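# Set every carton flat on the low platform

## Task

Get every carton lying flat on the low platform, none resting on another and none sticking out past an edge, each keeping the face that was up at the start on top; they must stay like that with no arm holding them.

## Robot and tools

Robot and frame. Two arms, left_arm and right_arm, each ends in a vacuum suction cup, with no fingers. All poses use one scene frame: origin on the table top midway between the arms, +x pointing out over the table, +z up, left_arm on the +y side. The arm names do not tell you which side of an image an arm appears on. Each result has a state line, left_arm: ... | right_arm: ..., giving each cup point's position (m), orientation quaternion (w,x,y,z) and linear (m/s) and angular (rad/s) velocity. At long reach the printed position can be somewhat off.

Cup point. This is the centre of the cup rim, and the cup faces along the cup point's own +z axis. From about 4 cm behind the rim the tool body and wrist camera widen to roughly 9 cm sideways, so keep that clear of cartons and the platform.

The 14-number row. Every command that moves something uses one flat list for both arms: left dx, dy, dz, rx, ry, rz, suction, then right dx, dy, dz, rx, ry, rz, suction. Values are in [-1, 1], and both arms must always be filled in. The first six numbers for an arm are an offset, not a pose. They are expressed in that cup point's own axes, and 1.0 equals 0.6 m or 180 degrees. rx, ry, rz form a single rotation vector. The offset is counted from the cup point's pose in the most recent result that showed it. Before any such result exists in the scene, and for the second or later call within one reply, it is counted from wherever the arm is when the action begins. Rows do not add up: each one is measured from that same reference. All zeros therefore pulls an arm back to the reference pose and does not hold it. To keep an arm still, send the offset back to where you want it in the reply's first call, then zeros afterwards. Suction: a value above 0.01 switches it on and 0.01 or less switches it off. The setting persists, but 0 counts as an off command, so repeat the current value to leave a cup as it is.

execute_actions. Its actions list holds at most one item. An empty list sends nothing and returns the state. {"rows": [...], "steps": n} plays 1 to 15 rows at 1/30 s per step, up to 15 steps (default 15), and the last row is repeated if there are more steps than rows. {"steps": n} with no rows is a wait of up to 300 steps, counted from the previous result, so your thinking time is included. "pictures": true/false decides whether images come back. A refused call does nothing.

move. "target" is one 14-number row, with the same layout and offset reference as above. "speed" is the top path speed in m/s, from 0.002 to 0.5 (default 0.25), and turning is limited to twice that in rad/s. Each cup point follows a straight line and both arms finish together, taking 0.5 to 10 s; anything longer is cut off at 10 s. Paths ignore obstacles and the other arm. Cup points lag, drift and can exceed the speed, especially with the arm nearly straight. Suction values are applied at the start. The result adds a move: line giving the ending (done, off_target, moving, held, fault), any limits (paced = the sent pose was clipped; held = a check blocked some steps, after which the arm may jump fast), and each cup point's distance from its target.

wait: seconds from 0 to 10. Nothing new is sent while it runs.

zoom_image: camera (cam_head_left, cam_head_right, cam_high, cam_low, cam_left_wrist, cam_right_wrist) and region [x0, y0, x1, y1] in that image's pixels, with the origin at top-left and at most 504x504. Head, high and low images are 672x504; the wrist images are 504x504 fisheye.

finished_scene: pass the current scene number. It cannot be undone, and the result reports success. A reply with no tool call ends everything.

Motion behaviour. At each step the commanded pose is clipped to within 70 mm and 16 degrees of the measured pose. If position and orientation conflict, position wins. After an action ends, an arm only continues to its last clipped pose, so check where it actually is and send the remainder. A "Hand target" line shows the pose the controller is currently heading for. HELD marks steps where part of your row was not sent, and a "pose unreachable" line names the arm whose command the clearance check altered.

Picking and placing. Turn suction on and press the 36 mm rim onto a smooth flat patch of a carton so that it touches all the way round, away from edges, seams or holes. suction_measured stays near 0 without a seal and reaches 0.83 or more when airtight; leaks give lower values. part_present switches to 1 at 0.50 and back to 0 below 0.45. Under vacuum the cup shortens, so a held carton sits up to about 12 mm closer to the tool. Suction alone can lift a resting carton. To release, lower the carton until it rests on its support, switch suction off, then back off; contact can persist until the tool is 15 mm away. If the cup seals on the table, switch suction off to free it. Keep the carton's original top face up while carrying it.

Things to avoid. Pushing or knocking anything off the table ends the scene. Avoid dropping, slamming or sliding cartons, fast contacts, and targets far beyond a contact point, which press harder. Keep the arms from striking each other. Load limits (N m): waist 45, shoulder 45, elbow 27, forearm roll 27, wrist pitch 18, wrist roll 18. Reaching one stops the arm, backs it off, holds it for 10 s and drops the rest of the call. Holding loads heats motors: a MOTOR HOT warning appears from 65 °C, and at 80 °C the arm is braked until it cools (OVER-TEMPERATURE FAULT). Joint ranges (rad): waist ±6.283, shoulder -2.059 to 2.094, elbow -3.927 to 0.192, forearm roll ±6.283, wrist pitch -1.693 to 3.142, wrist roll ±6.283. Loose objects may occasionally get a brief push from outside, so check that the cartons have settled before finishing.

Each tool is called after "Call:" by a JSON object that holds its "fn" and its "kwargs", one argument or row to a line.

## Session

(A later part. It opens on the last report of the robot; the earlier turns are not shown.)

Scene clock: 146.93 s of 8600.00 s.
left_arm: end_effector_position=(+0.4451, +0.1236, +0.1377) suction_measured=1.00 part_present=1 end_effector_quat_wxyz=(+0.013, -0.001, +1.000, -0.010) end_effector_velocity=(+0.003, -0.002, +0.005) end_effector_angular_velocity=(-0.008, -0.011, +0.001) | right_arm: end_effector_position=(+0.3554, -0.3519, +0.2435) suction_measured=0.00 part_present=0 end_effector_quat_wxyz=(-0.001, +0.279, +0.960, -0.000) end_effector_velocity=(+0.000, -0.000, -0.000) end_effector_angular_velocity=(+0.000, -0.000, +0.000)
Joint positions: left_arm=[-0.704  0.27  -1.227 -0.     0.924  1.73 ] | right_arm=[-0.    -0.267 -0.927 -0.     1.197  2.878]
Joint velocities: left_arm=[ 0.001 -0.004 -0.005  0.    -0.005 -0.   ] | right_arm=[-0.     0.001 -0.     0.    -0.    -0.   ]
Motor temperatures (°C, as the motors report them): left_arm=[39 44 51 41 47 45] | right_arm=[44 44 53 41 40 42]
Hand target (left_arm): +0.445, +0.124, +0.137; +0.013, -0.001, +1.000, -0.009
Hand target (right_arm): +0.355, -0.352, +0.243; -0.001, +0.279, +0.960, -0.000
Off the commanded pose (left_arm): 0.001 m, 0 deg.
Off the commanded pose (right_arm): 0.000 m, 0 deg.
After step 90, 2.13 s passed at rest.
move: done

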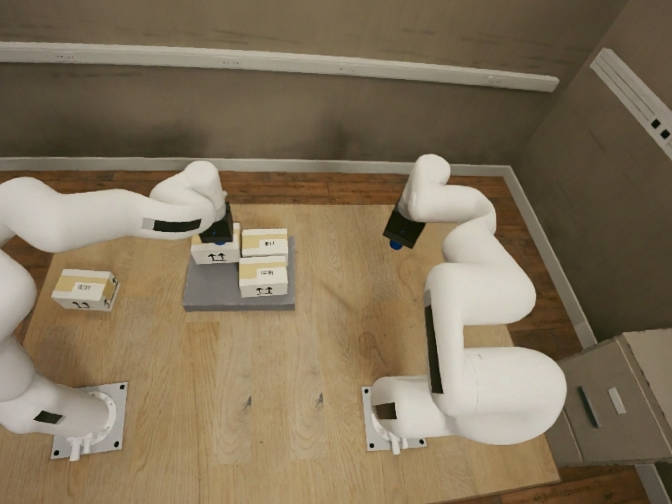

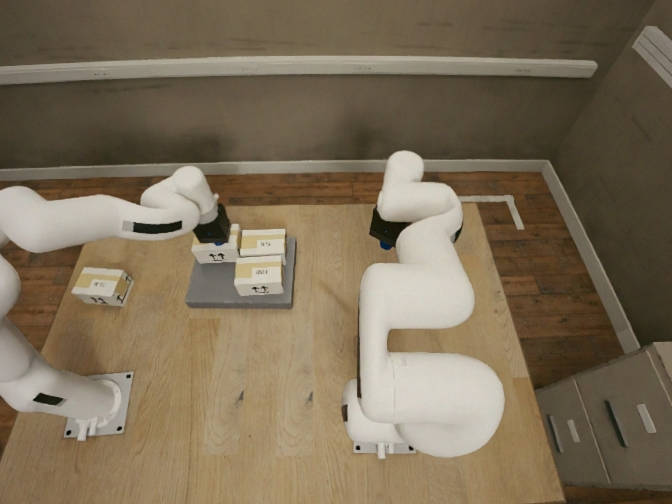

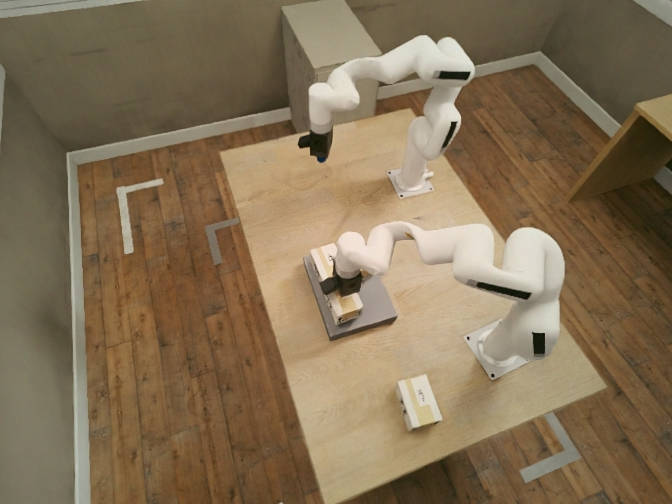

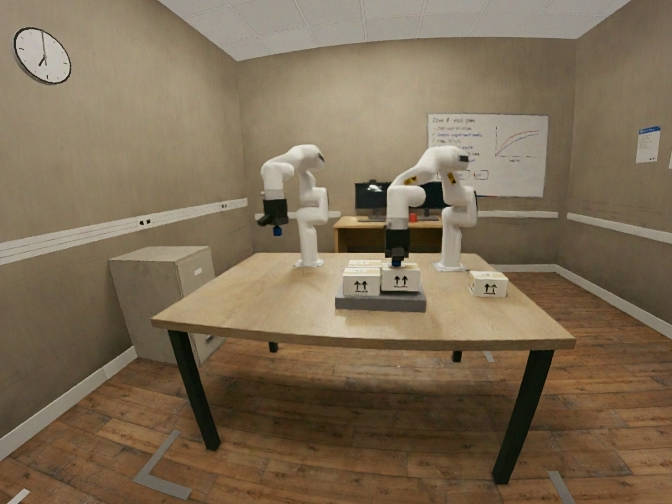

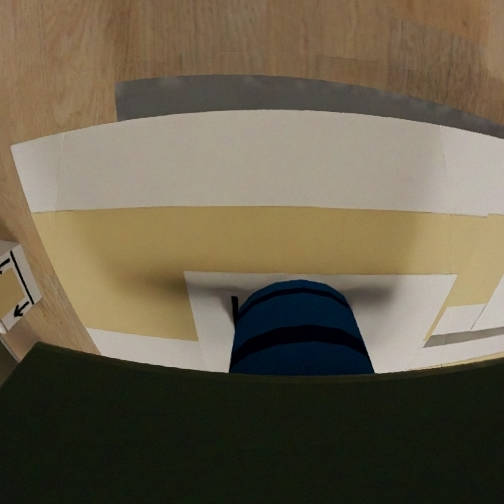

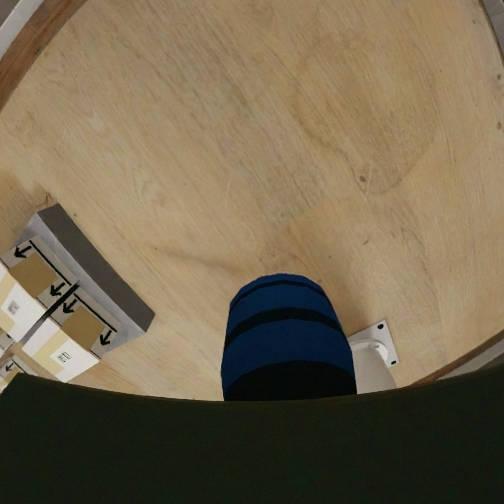

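Call:
{"fn": "move", "kwargs": {
  "target": [0,0,0.041,0,0,0,1,0,0,0,0,0,0,0],
  "speed": 0.03
}}

Call:
{"fn": "execute_actions", "kwargs": {
  "actions": [
    {"rows":[[0,0,0,0,0,0,0,0,0,0,0,0,0,0]],"steps":12}
  ],
  "pictures": false
}}

Call:
{"fn": "move", "kwargs": {
  "target": [0,0,-0.13,0,0,0,0,0,0,0,0,0,0,0]
}}

Call:
{"fn": "move", "kwargs": {
  "target": [0.167,0.62,0,0,0,0.043,0,0,0,0,0,0,0,0],
  "speed": 0.35
}}

Call:
{"fn": "move", "kwargs": {
  "target": [0,0,0.165,0,0,0,0,0,0,0,0,0,0,0],
  "speed": 0.15
}}

Scene clock: 154.70 s of 8600.00 s.
left_arm: end_effector_position=(+0.4463, +0.1224, +0.1149) suction_measured=1.00 part_present=1 end_effector_quat_wxyz=(+0.015, -0.001, +1.000, -0.011) end_effector_velocity=(+0.000, +0.001, -0.002) end_effector_angular_velocity=(+0.000, +0.001, +0.001) | right_arm: end_effector_position=(+0.3554, -0.3519, +0.2435) suction_measured=0.00 part_present=0 end_effector_quat_wxyz=(-0.001, +0.279, +0.960, -0.000) end_effector_velocity=(-0.000, -0.000, -0.000) end_effector_angular_velocity=(+0.000, +0.000, -0.001)
Joint positions: left_arm=[-0.705  0.305 -1.205 -0.001  0.863  1.73 ] | right_arm=[-0.    -0.267 -0.927 -0.     1.197  2.878]
Joint velocities: left_arm=[ 0.001  0.002  0.002 -0.    -0.004  0.   ] | right_arm=[-0.001 -0.     0.     0.     0.     0.001]
Motor temperatures (°C, as the motors report them): left_arm=[39 44 52 41 47 45] | right_arm=[44 44 53 41 40 42]
Hand target (left_arm): +0.446, +0.123, +0.113; +0.013, -0.001, +1.000, -0.010
Hand target (right_arm): +0.355, -0.352, +0.243; -0.001, +0.279, +0.960, -0.000
Off the commanded pose (left_arm): 0.002 m, 0 deg.
Off the commanded pose (right_arm): 0.000 m, 0 deg.
After step 90, 3.73 s passed at rest.
move: done

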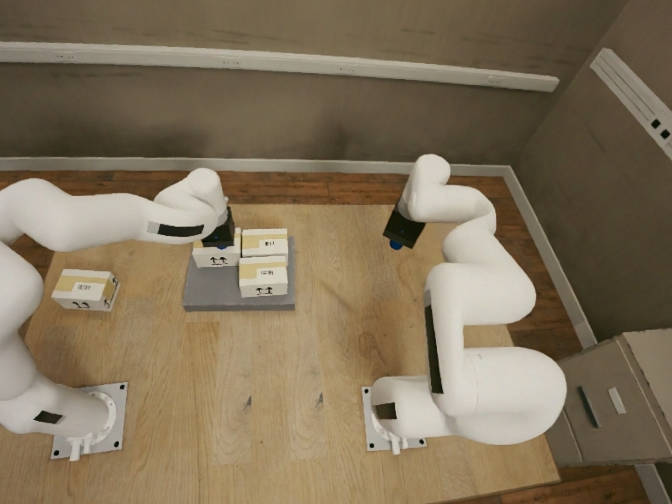

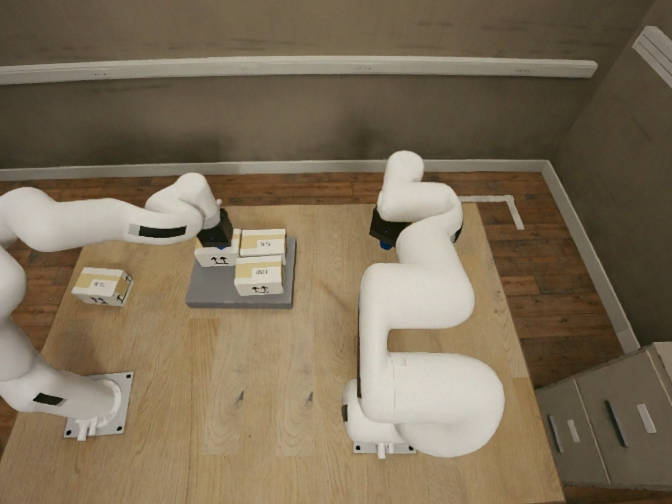

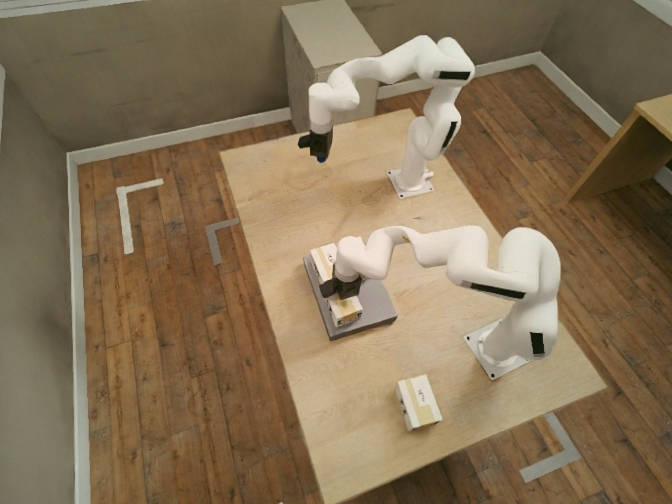

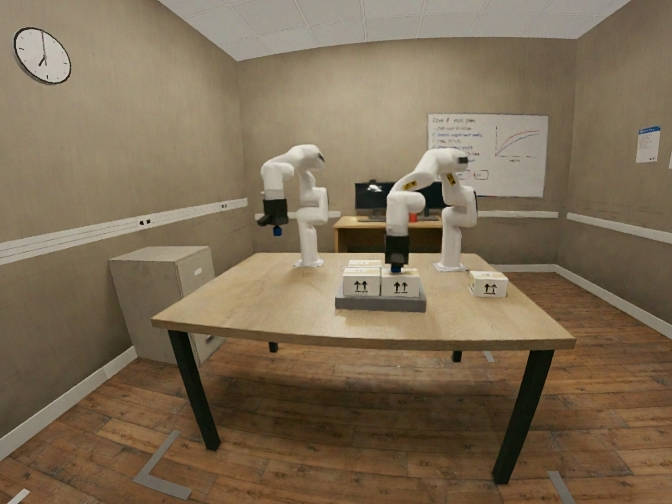

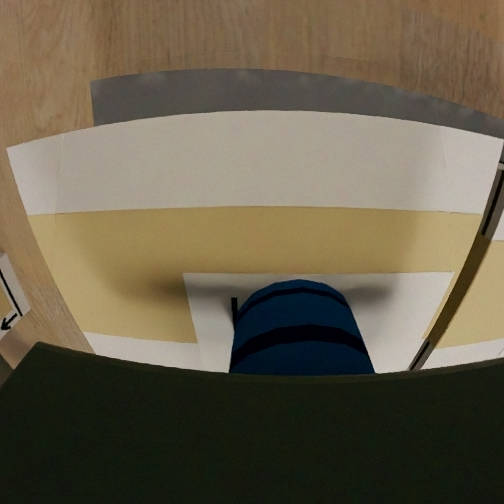

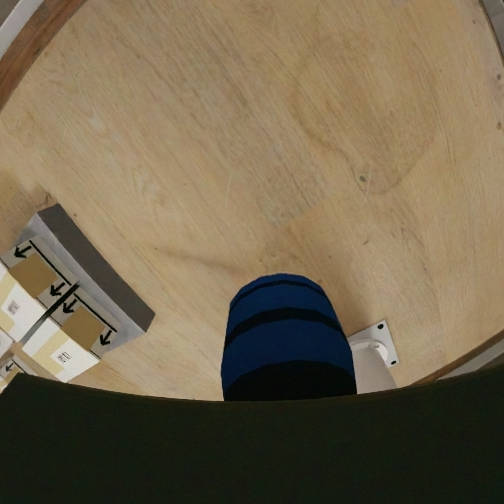

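Scene clock: 155.10 s of 8600.00 s.
left_arm: end_effector_position=(+0.4471, +0.1218, +0.1163) suction_measured=0.01 part_present=0 end_effector_quat_wxyz=(+0.016, -0.001, +1.000, -0.012) end_effector_velocity=(-0.002, +0.001, -0.004) end_effector_angular_velocity=(+0.004, +0.006, -0.000) | right_arm: end_effector_position=(+0.3554, -0.3519, +0.2435) suction_measured=0.00 part_present=0 end_effector_quat_wxyz=(-0.001, +0.279, +0.960, -0.000) end_effector_velocity=(-0.000, -0.000, +0.000) end_effector_angular_velocity=(-0.000, +0.000, +0.001)
Joint positions: left_arm=[-0.705  0.304 -1.206 -0.001  0.862  1.73 ] | right_arm=[-0.    -0.267 -0.927 -0.     1.197  2.878]
Joint velocities: left_arm=[-0.     0.004  0.004  0.    -0.    -0.   ] | right_arm=[-0.    -0.     0.    -0.     0.    -0.001]
Motor temperatures (°C, as the motors report them): left_arm=[39 44 52 41 47 45] | right_arm=[44 44 53 41 40 42]
Hand target (left_arm): +0.446, +0.122, +0.115; +0.015, -0.001, +1.000, -0.011
Hand target (right_arm): +0.355, -0.352, +0.243; -0.001, +0.279, +0.960, -0.000
Off the commanded pose (left_arm): 0.002 m, 0 deg.
Off the commanded pose (right_arm): 0.000 m, 0 deg.
Steps of this call (steps 1 to 12: all 12 steps of this action). Readings (end_effector_position | what the end effector reports):
1: left_arm (+0.4463, +0.1224, +0.1148) | right_arm (+0.3554, -0.3519, +0.2435) | left_arm suction_measured=0.91 part_present=1 | right_arm suction_measured=0.00 part_present=0
2: left_arm (+0.4465, +0.1223, +0.1151) | right_arm (+0.3554, -0.3519, +0.2435) | left_arm suction_measured=0.51 part_present=1 | right_arm suction_measured=0.00 part_present=0
4: left_arm (+0.4471, +0.1217, +0.1162) | right_arm (+0.3554, -0.3519, +0.2435) | left_arm suction_measured=0.04 part_present=0 | right_arm suction_measured=0.00 part_present=0
8: left_arm (+0.4474, +0.1215, +0.1171) | right_arm (+0.3554, -0.3519, +0.2435) | left_arm suction_measured=0.01 part_present=0 | right_arm suction_measured=0.00 part_present=0
12: the state above

Scene clock: 156.17 s of 8600.00 s.
left_arm: end_effector_position=(+0.4444, +0.1243, +0.1925) suction_measured=0.01 part_present=0 end_effector_quat_wxyz=(+0.015, -0.001, +1.000, -0.011) end_effector_velocity=(+0.003, -0.002, +0.008) end_effector_angular_velocity=(-0.010, -0.013, -0.000) | right_arm: end_effector_position=(+0.3554, -0.3519, +0.2435) suction_measured=0.00 part_present=0 end_effector_quat_wxyz=(-0.001, +0.279, +0.960, -0.000) end_effector_velocity=(+0.000, -0.000, -0.000) end_effector_angular_velocity=(-0.000, +0.000, +0.001)
Joint positions: left_arm=[-0.704  0.204 -1.302 -0.     1.061  1.73 ] | right_arm=[-0.    -0.267 -0.927 -0.     1.197  2.878]
Joint velocities: left_arm=[-0.    -0.006 -0.01  -0.     0.001  0.   ] | right_arm=[-0.     0.    -0.    -0.     0.    -0.001]
Motor temperatures (°C, as the motors report them): left_arm=[39 44 52 41 47 45] | right_arm=[44 44 53 41 40 42]
Hand target (left_arm): +0.445, +0.124, +0.194; +0.016, -0.001, +1.000, -0.011
Hand target (right_arm): +0.355, -0.352, +0.243; -0.001, +0.279, +0.960, -0.000
Off the commanded pose (left_arm): 0.001 m, 0 deg.
Off the commanded pose (right_arm): 0.000 m, 0 deg.
move: done

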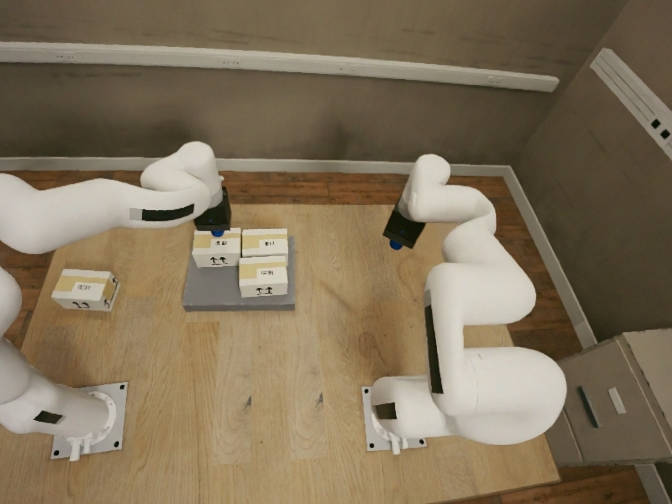

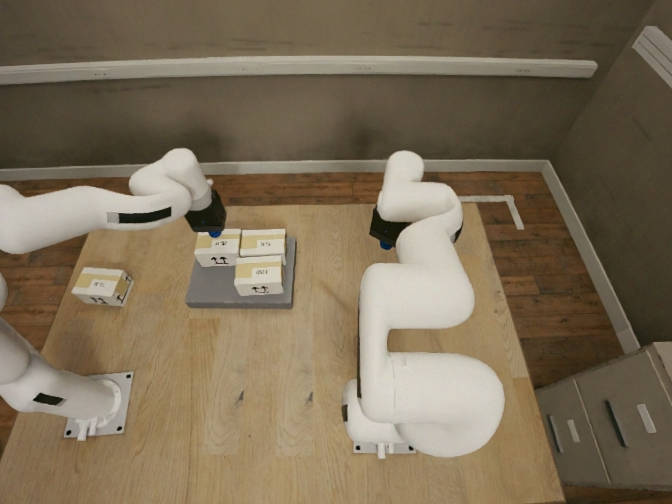

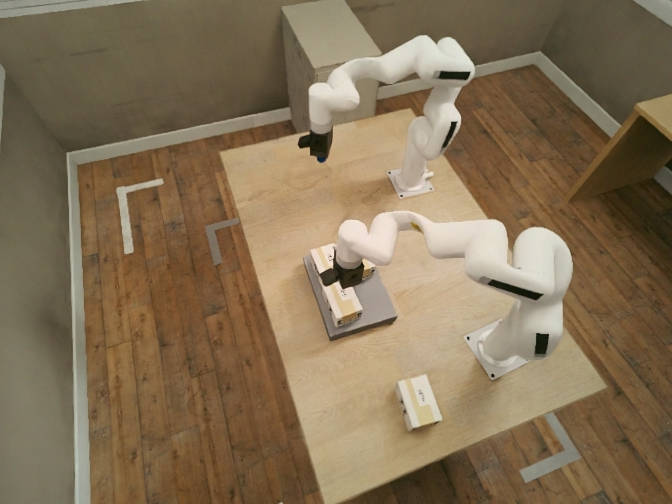

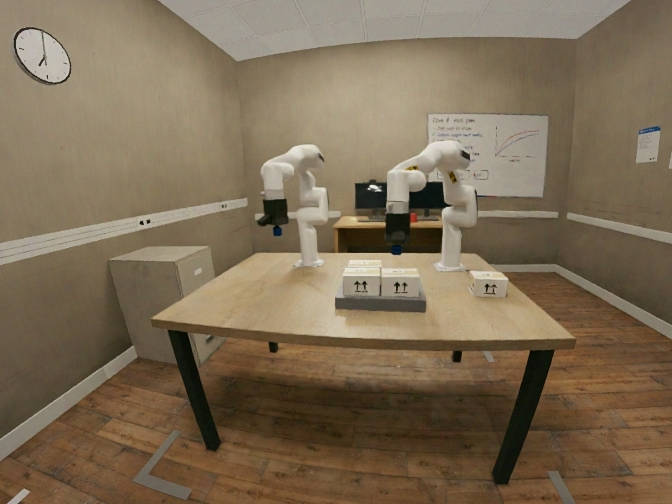

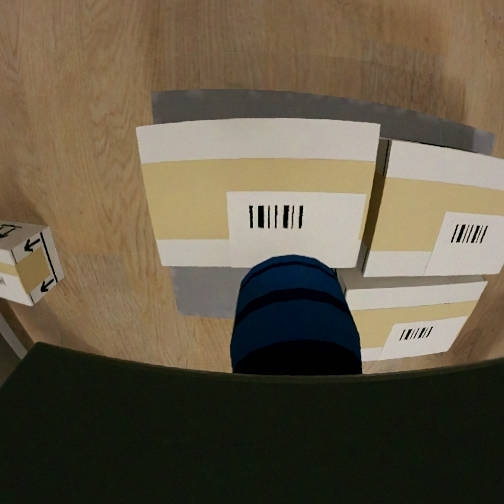

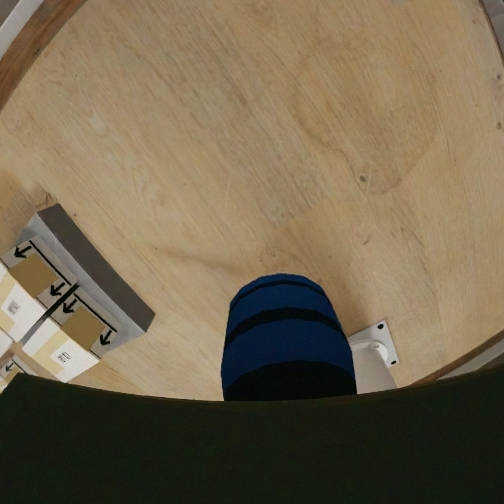

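Scene clock: 157.80 s of 8600.00 s.
left_arm: end_effector_position=(+0.3439, +0.4974, +0.1828) suction_measured=0.01 part_present=0 end_effector_quat_wxyz=(+0.015, +0.067, +0.998, -0.006) end_effector_velocity=(+0.000, +0.003, +0.001) end_effector_angular_velocity=(-0.001, -0.004, +0.000) | right_arm: end_effector_position=(+0.3554, -0.3519, +0.2435) suction_measured=0.00 part_present=0 end_effector_quat_wxyz=(-0.001, +0.279, +0.960, -0.000) end_effector_velocity=(+0.000, -0.000, +0.000) end_effector_angular_velocity=(+0.000, -0.000, -0.000)
Joint positions: left_arm=[ 0.11  -0.457 -0.582 -0.023  1.013  2.692] | right_arm=[-0.    -0.267 -0.927 -0.     1.197  2.878]
Joint velocities: left_arm=[ 0.008 -0.002 -0.    -0.002 -0.001  0.009] | right_arm=[-0. -0. -0.  0.  0.  0.]
Motor temperatures (°C, as the motors report them): left_arm=[39 44 52 41 47 45] | right_arm=[44 44 53 41 40 42]
Hand target (left_arm): +0.344, +0.498, +0.183; +0.015, +0.067, +0.998, -0.006
Hand target (right_arm): +0.355, -0.352, +0.243; -0.001, +0.279, +0.960, -0.000
Off the commanded pose (left_arm): 0.002 m, 0 deg.
Off the commanded pose (right_arm): 0.000 m, 0 deg.
move: done

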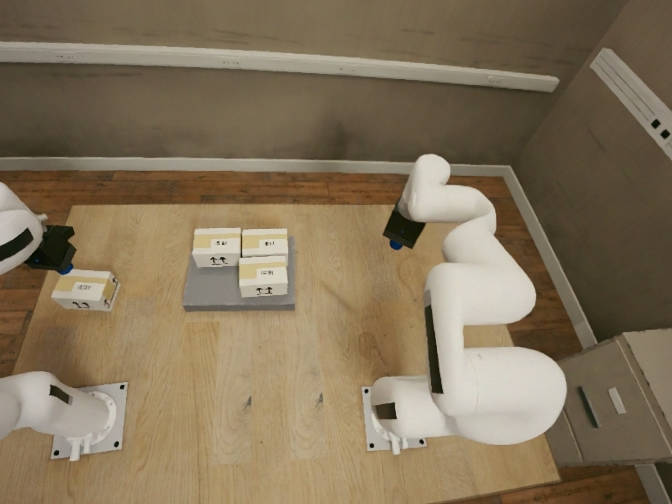

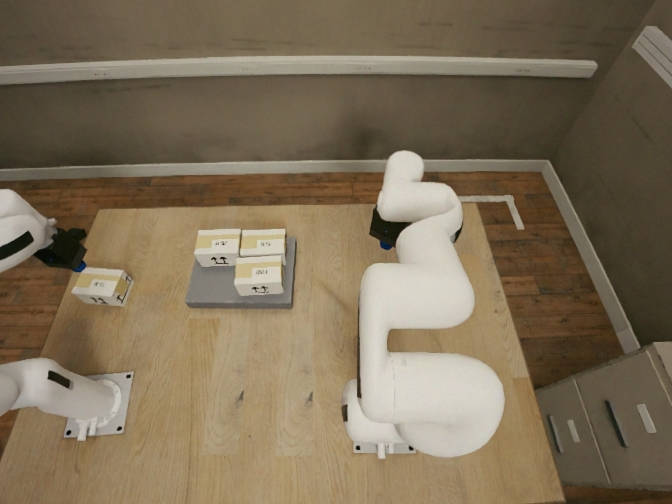

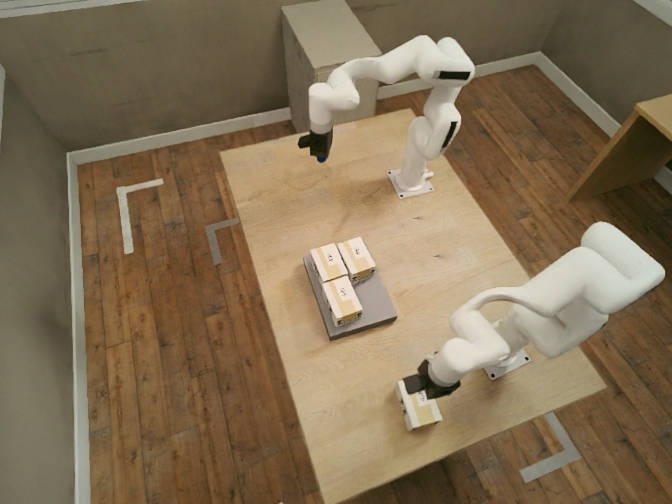

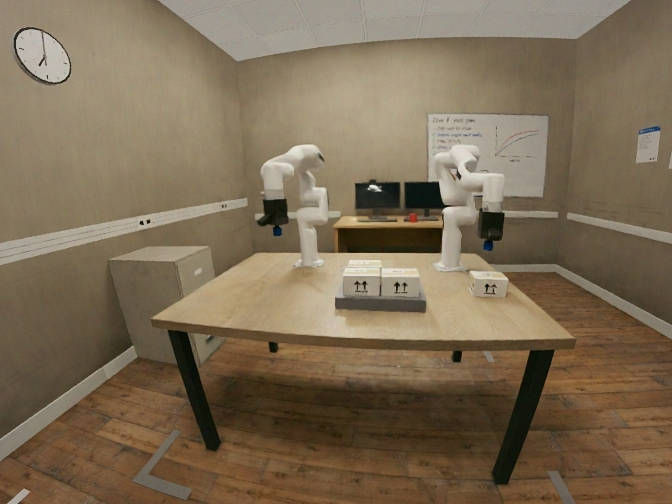

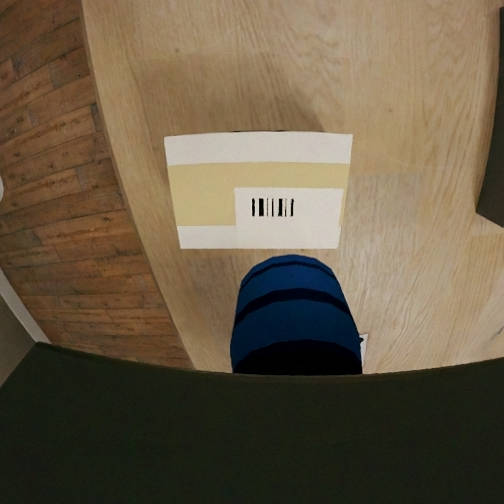

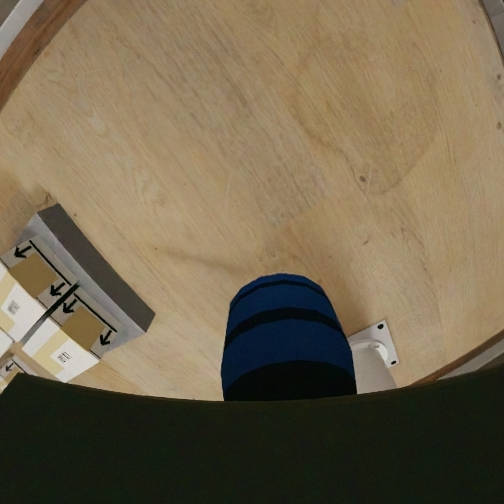

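Scene clock: 158.90 s of 8600.00 s.
left_arm: end_effector_position=(+0.3469, +0.4954, +0.0841) suction_measured=0.01 part_present=0 end_effector_quat_wxyz=(+0.015, +0.067, +0.998, -0.006) end_effector_velocity=(-0.002, -0.000, -0.003) end_effector_angular_velocity=(-0.001, +0.006, +0.001) | right_arm: end_effector_position=(+0.3554, -0.3519, +0.2435) suction_measured=0.00 part_present=0 end_effector_quat_wxyz=(-0.001, +0.279, +0.960, -0.000) end_effector_velocity=(-0.000, +0.000, -0.000) end_effector_angular_velocity=(+0.000, +0.001, +0.001)
Joint positions: left_arm=[ 0.1   -0.247 -0.439 -0.033  0.66   2.696] | right_arm=[-0.    -0.267 -0.927 -0.     1.197  2.878]
Joint velocities: left_arm=[ 0.     0.004  0.004 -0.    -0.002  0.   ] | right_arm=[-0.     0.     0.     0.     0.    -0.001]
Motor temperatures (°C, as the motors report them): left_arm=[39 44 51 41 47 45] | right_arm=[44 44 53 41 40 42]
Hand target (left_arm): +0.347, +0.495, +0.084; +0.015, +0.067, +0.998, -0.007
Hand target (right_arm): +0.355, -0.352, +0.243; -0.001, +0.279, +0.960, -0.000
Off the commanded pose (left_arm): 0.001 m, 0 deg.
Off the commanded pose (right_arm): 0.000 m, 0 deg.
move: done

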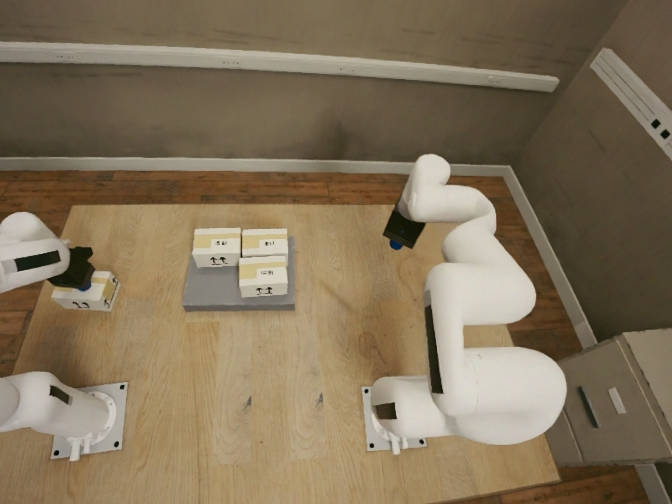

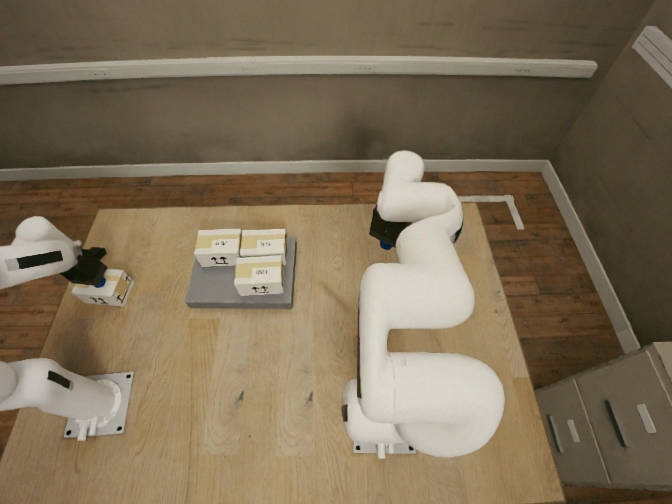

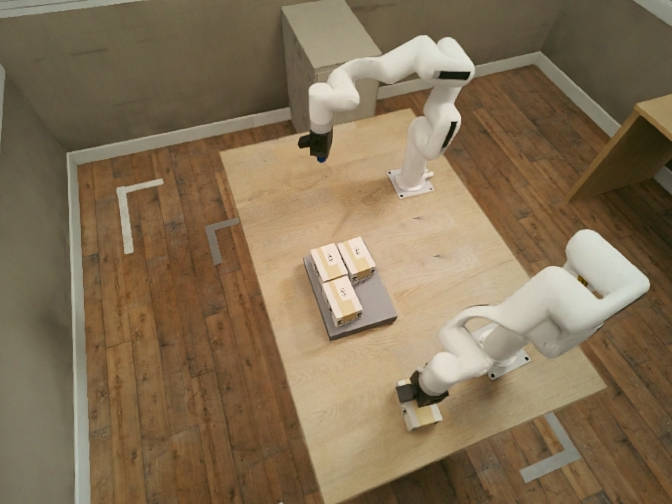

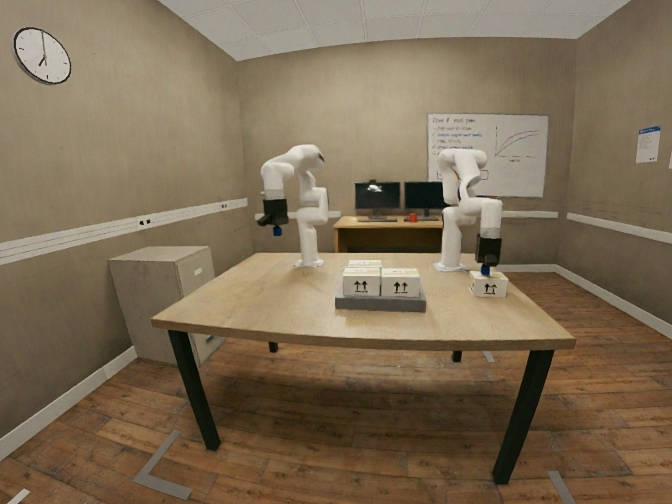

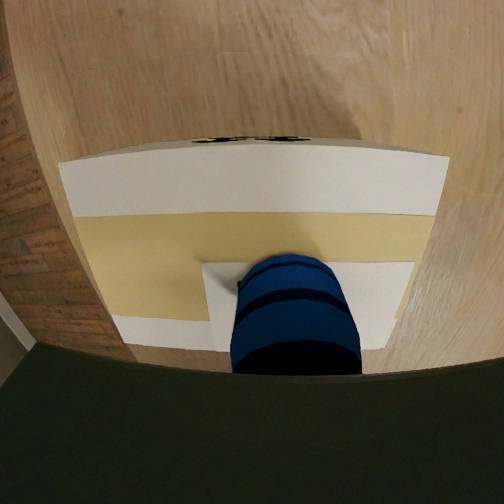

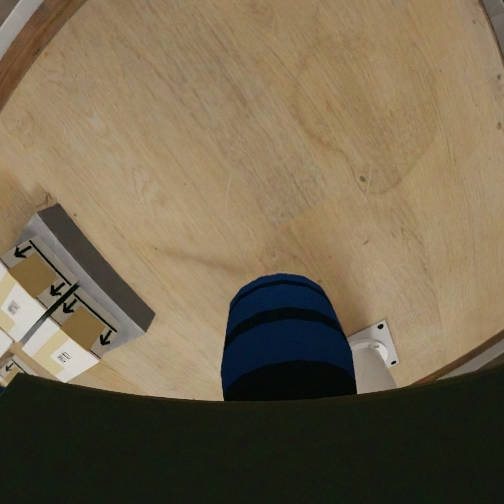

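Call:
{"fn": "move", "kwargs": {
  "target": [0.018,0,0,0,0,0,0,0,0,0,0,0,0,0],
  "speed": 0.1
}}

Scene clock: 170.90 s of 8600.00 s.
left_arm: end_effector_position=(+0.3363, +0.4968, +0.0839) suction_measured=0.01 part_present=0 end_effector_quat_wxyz=(+0.015, +0.067, +0.998, -0.006) end_effector_velocity=(-0.000, +0.000, +0.000) end_effector_angular_velocity=(-0.000, +0.000, -0.000) | right_arm: end_effector_position=(+0.3554, -0.3519, +0.2435) suction_measured=0.00 part_present=0 end_effector_quat_wxyz=(-0.001, +0.279, +0.960, -0.000) end_effector_velocity=(-0.000, -0.000, -0.000) end_effector_angular_velocity=(-0.000, +0.000, +0.000)
Joint positions: left_arm=[ 0.11  -0.284 -0.405 -0.033  0.662  2.707] | right_arm=[-0.    -0.267 -0.927 -0.     1.197  2.878]
Joint velocities: left_arm=[ 0.001 -0.002  0.001 -0.     0.001  0.001] | right_arm=[-0. -0.  0. -0. -0. -0.]
Motor temperatures (°C, as the motors report them): left_arm=[39 43 50 41 47 45] | right_arm=[44 44 53 41 40 42]
Hand target (left_arm): +0.336, +0.497, +0.084; +0.015, +0.067, +0.998, -0.006
Hand target (right_arm): +0.355, -0.352, +0.243; -0.001, +0.279, +0.960, -0.000
Off the commanded pose (left_arm): 0.000 m, 0 deg.
Off the commanded pose (right_arm): 0.000 m, 0 deg.
After step 90, 8.30 s passed at rest.
move: done

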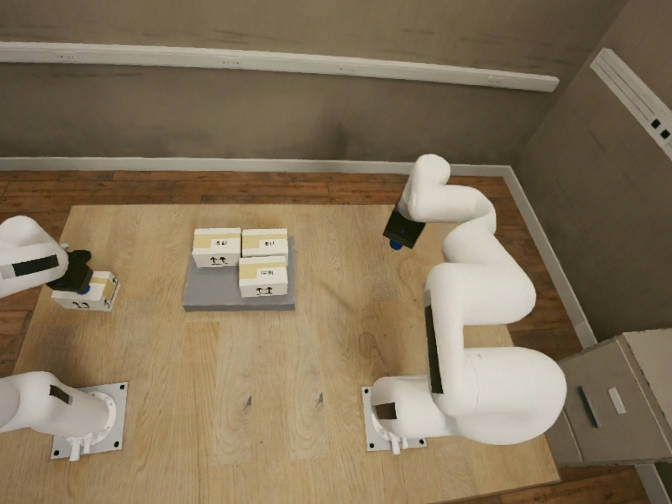

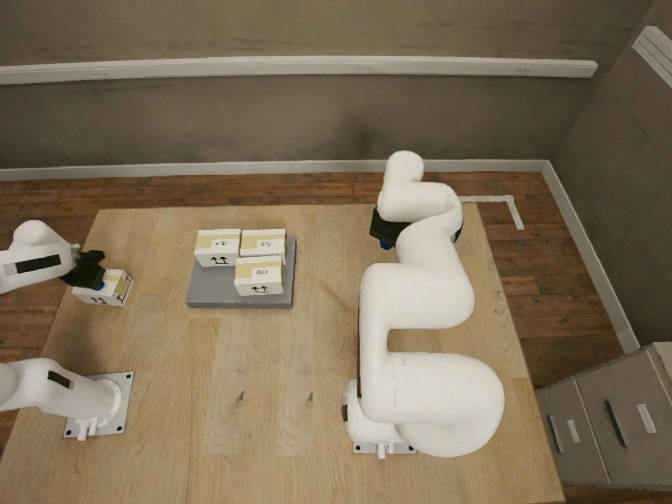

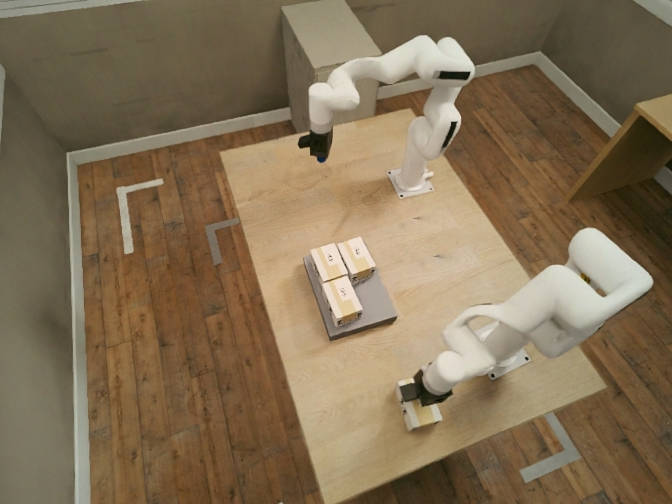

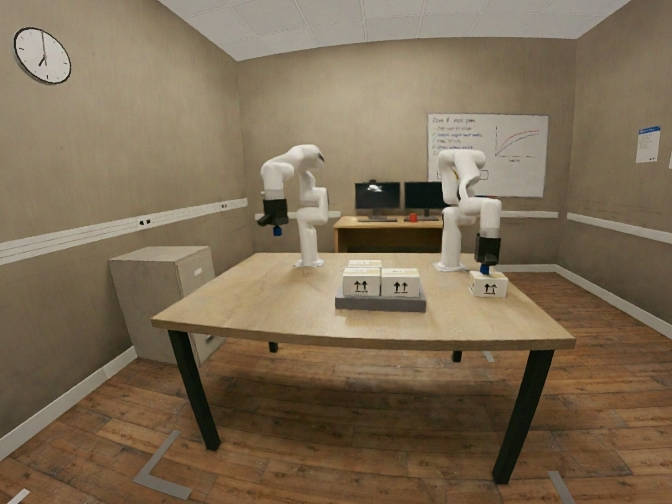

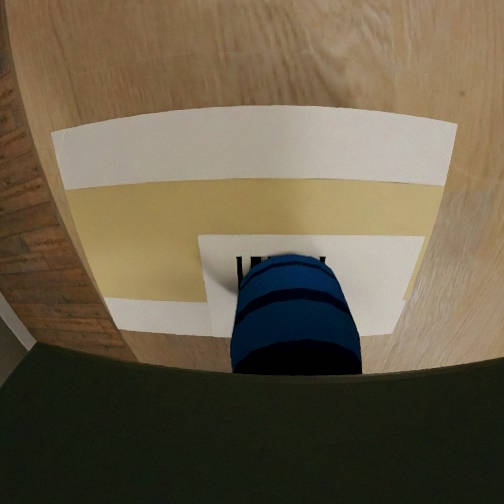

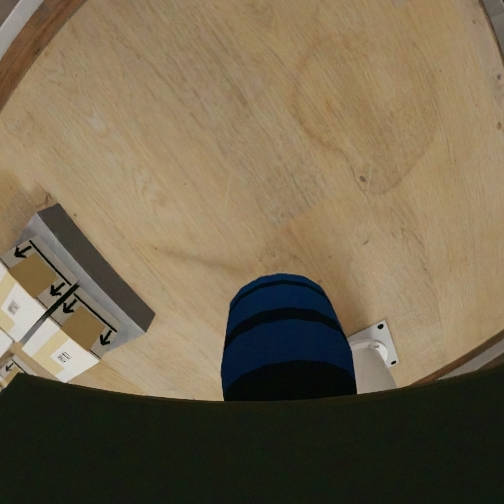

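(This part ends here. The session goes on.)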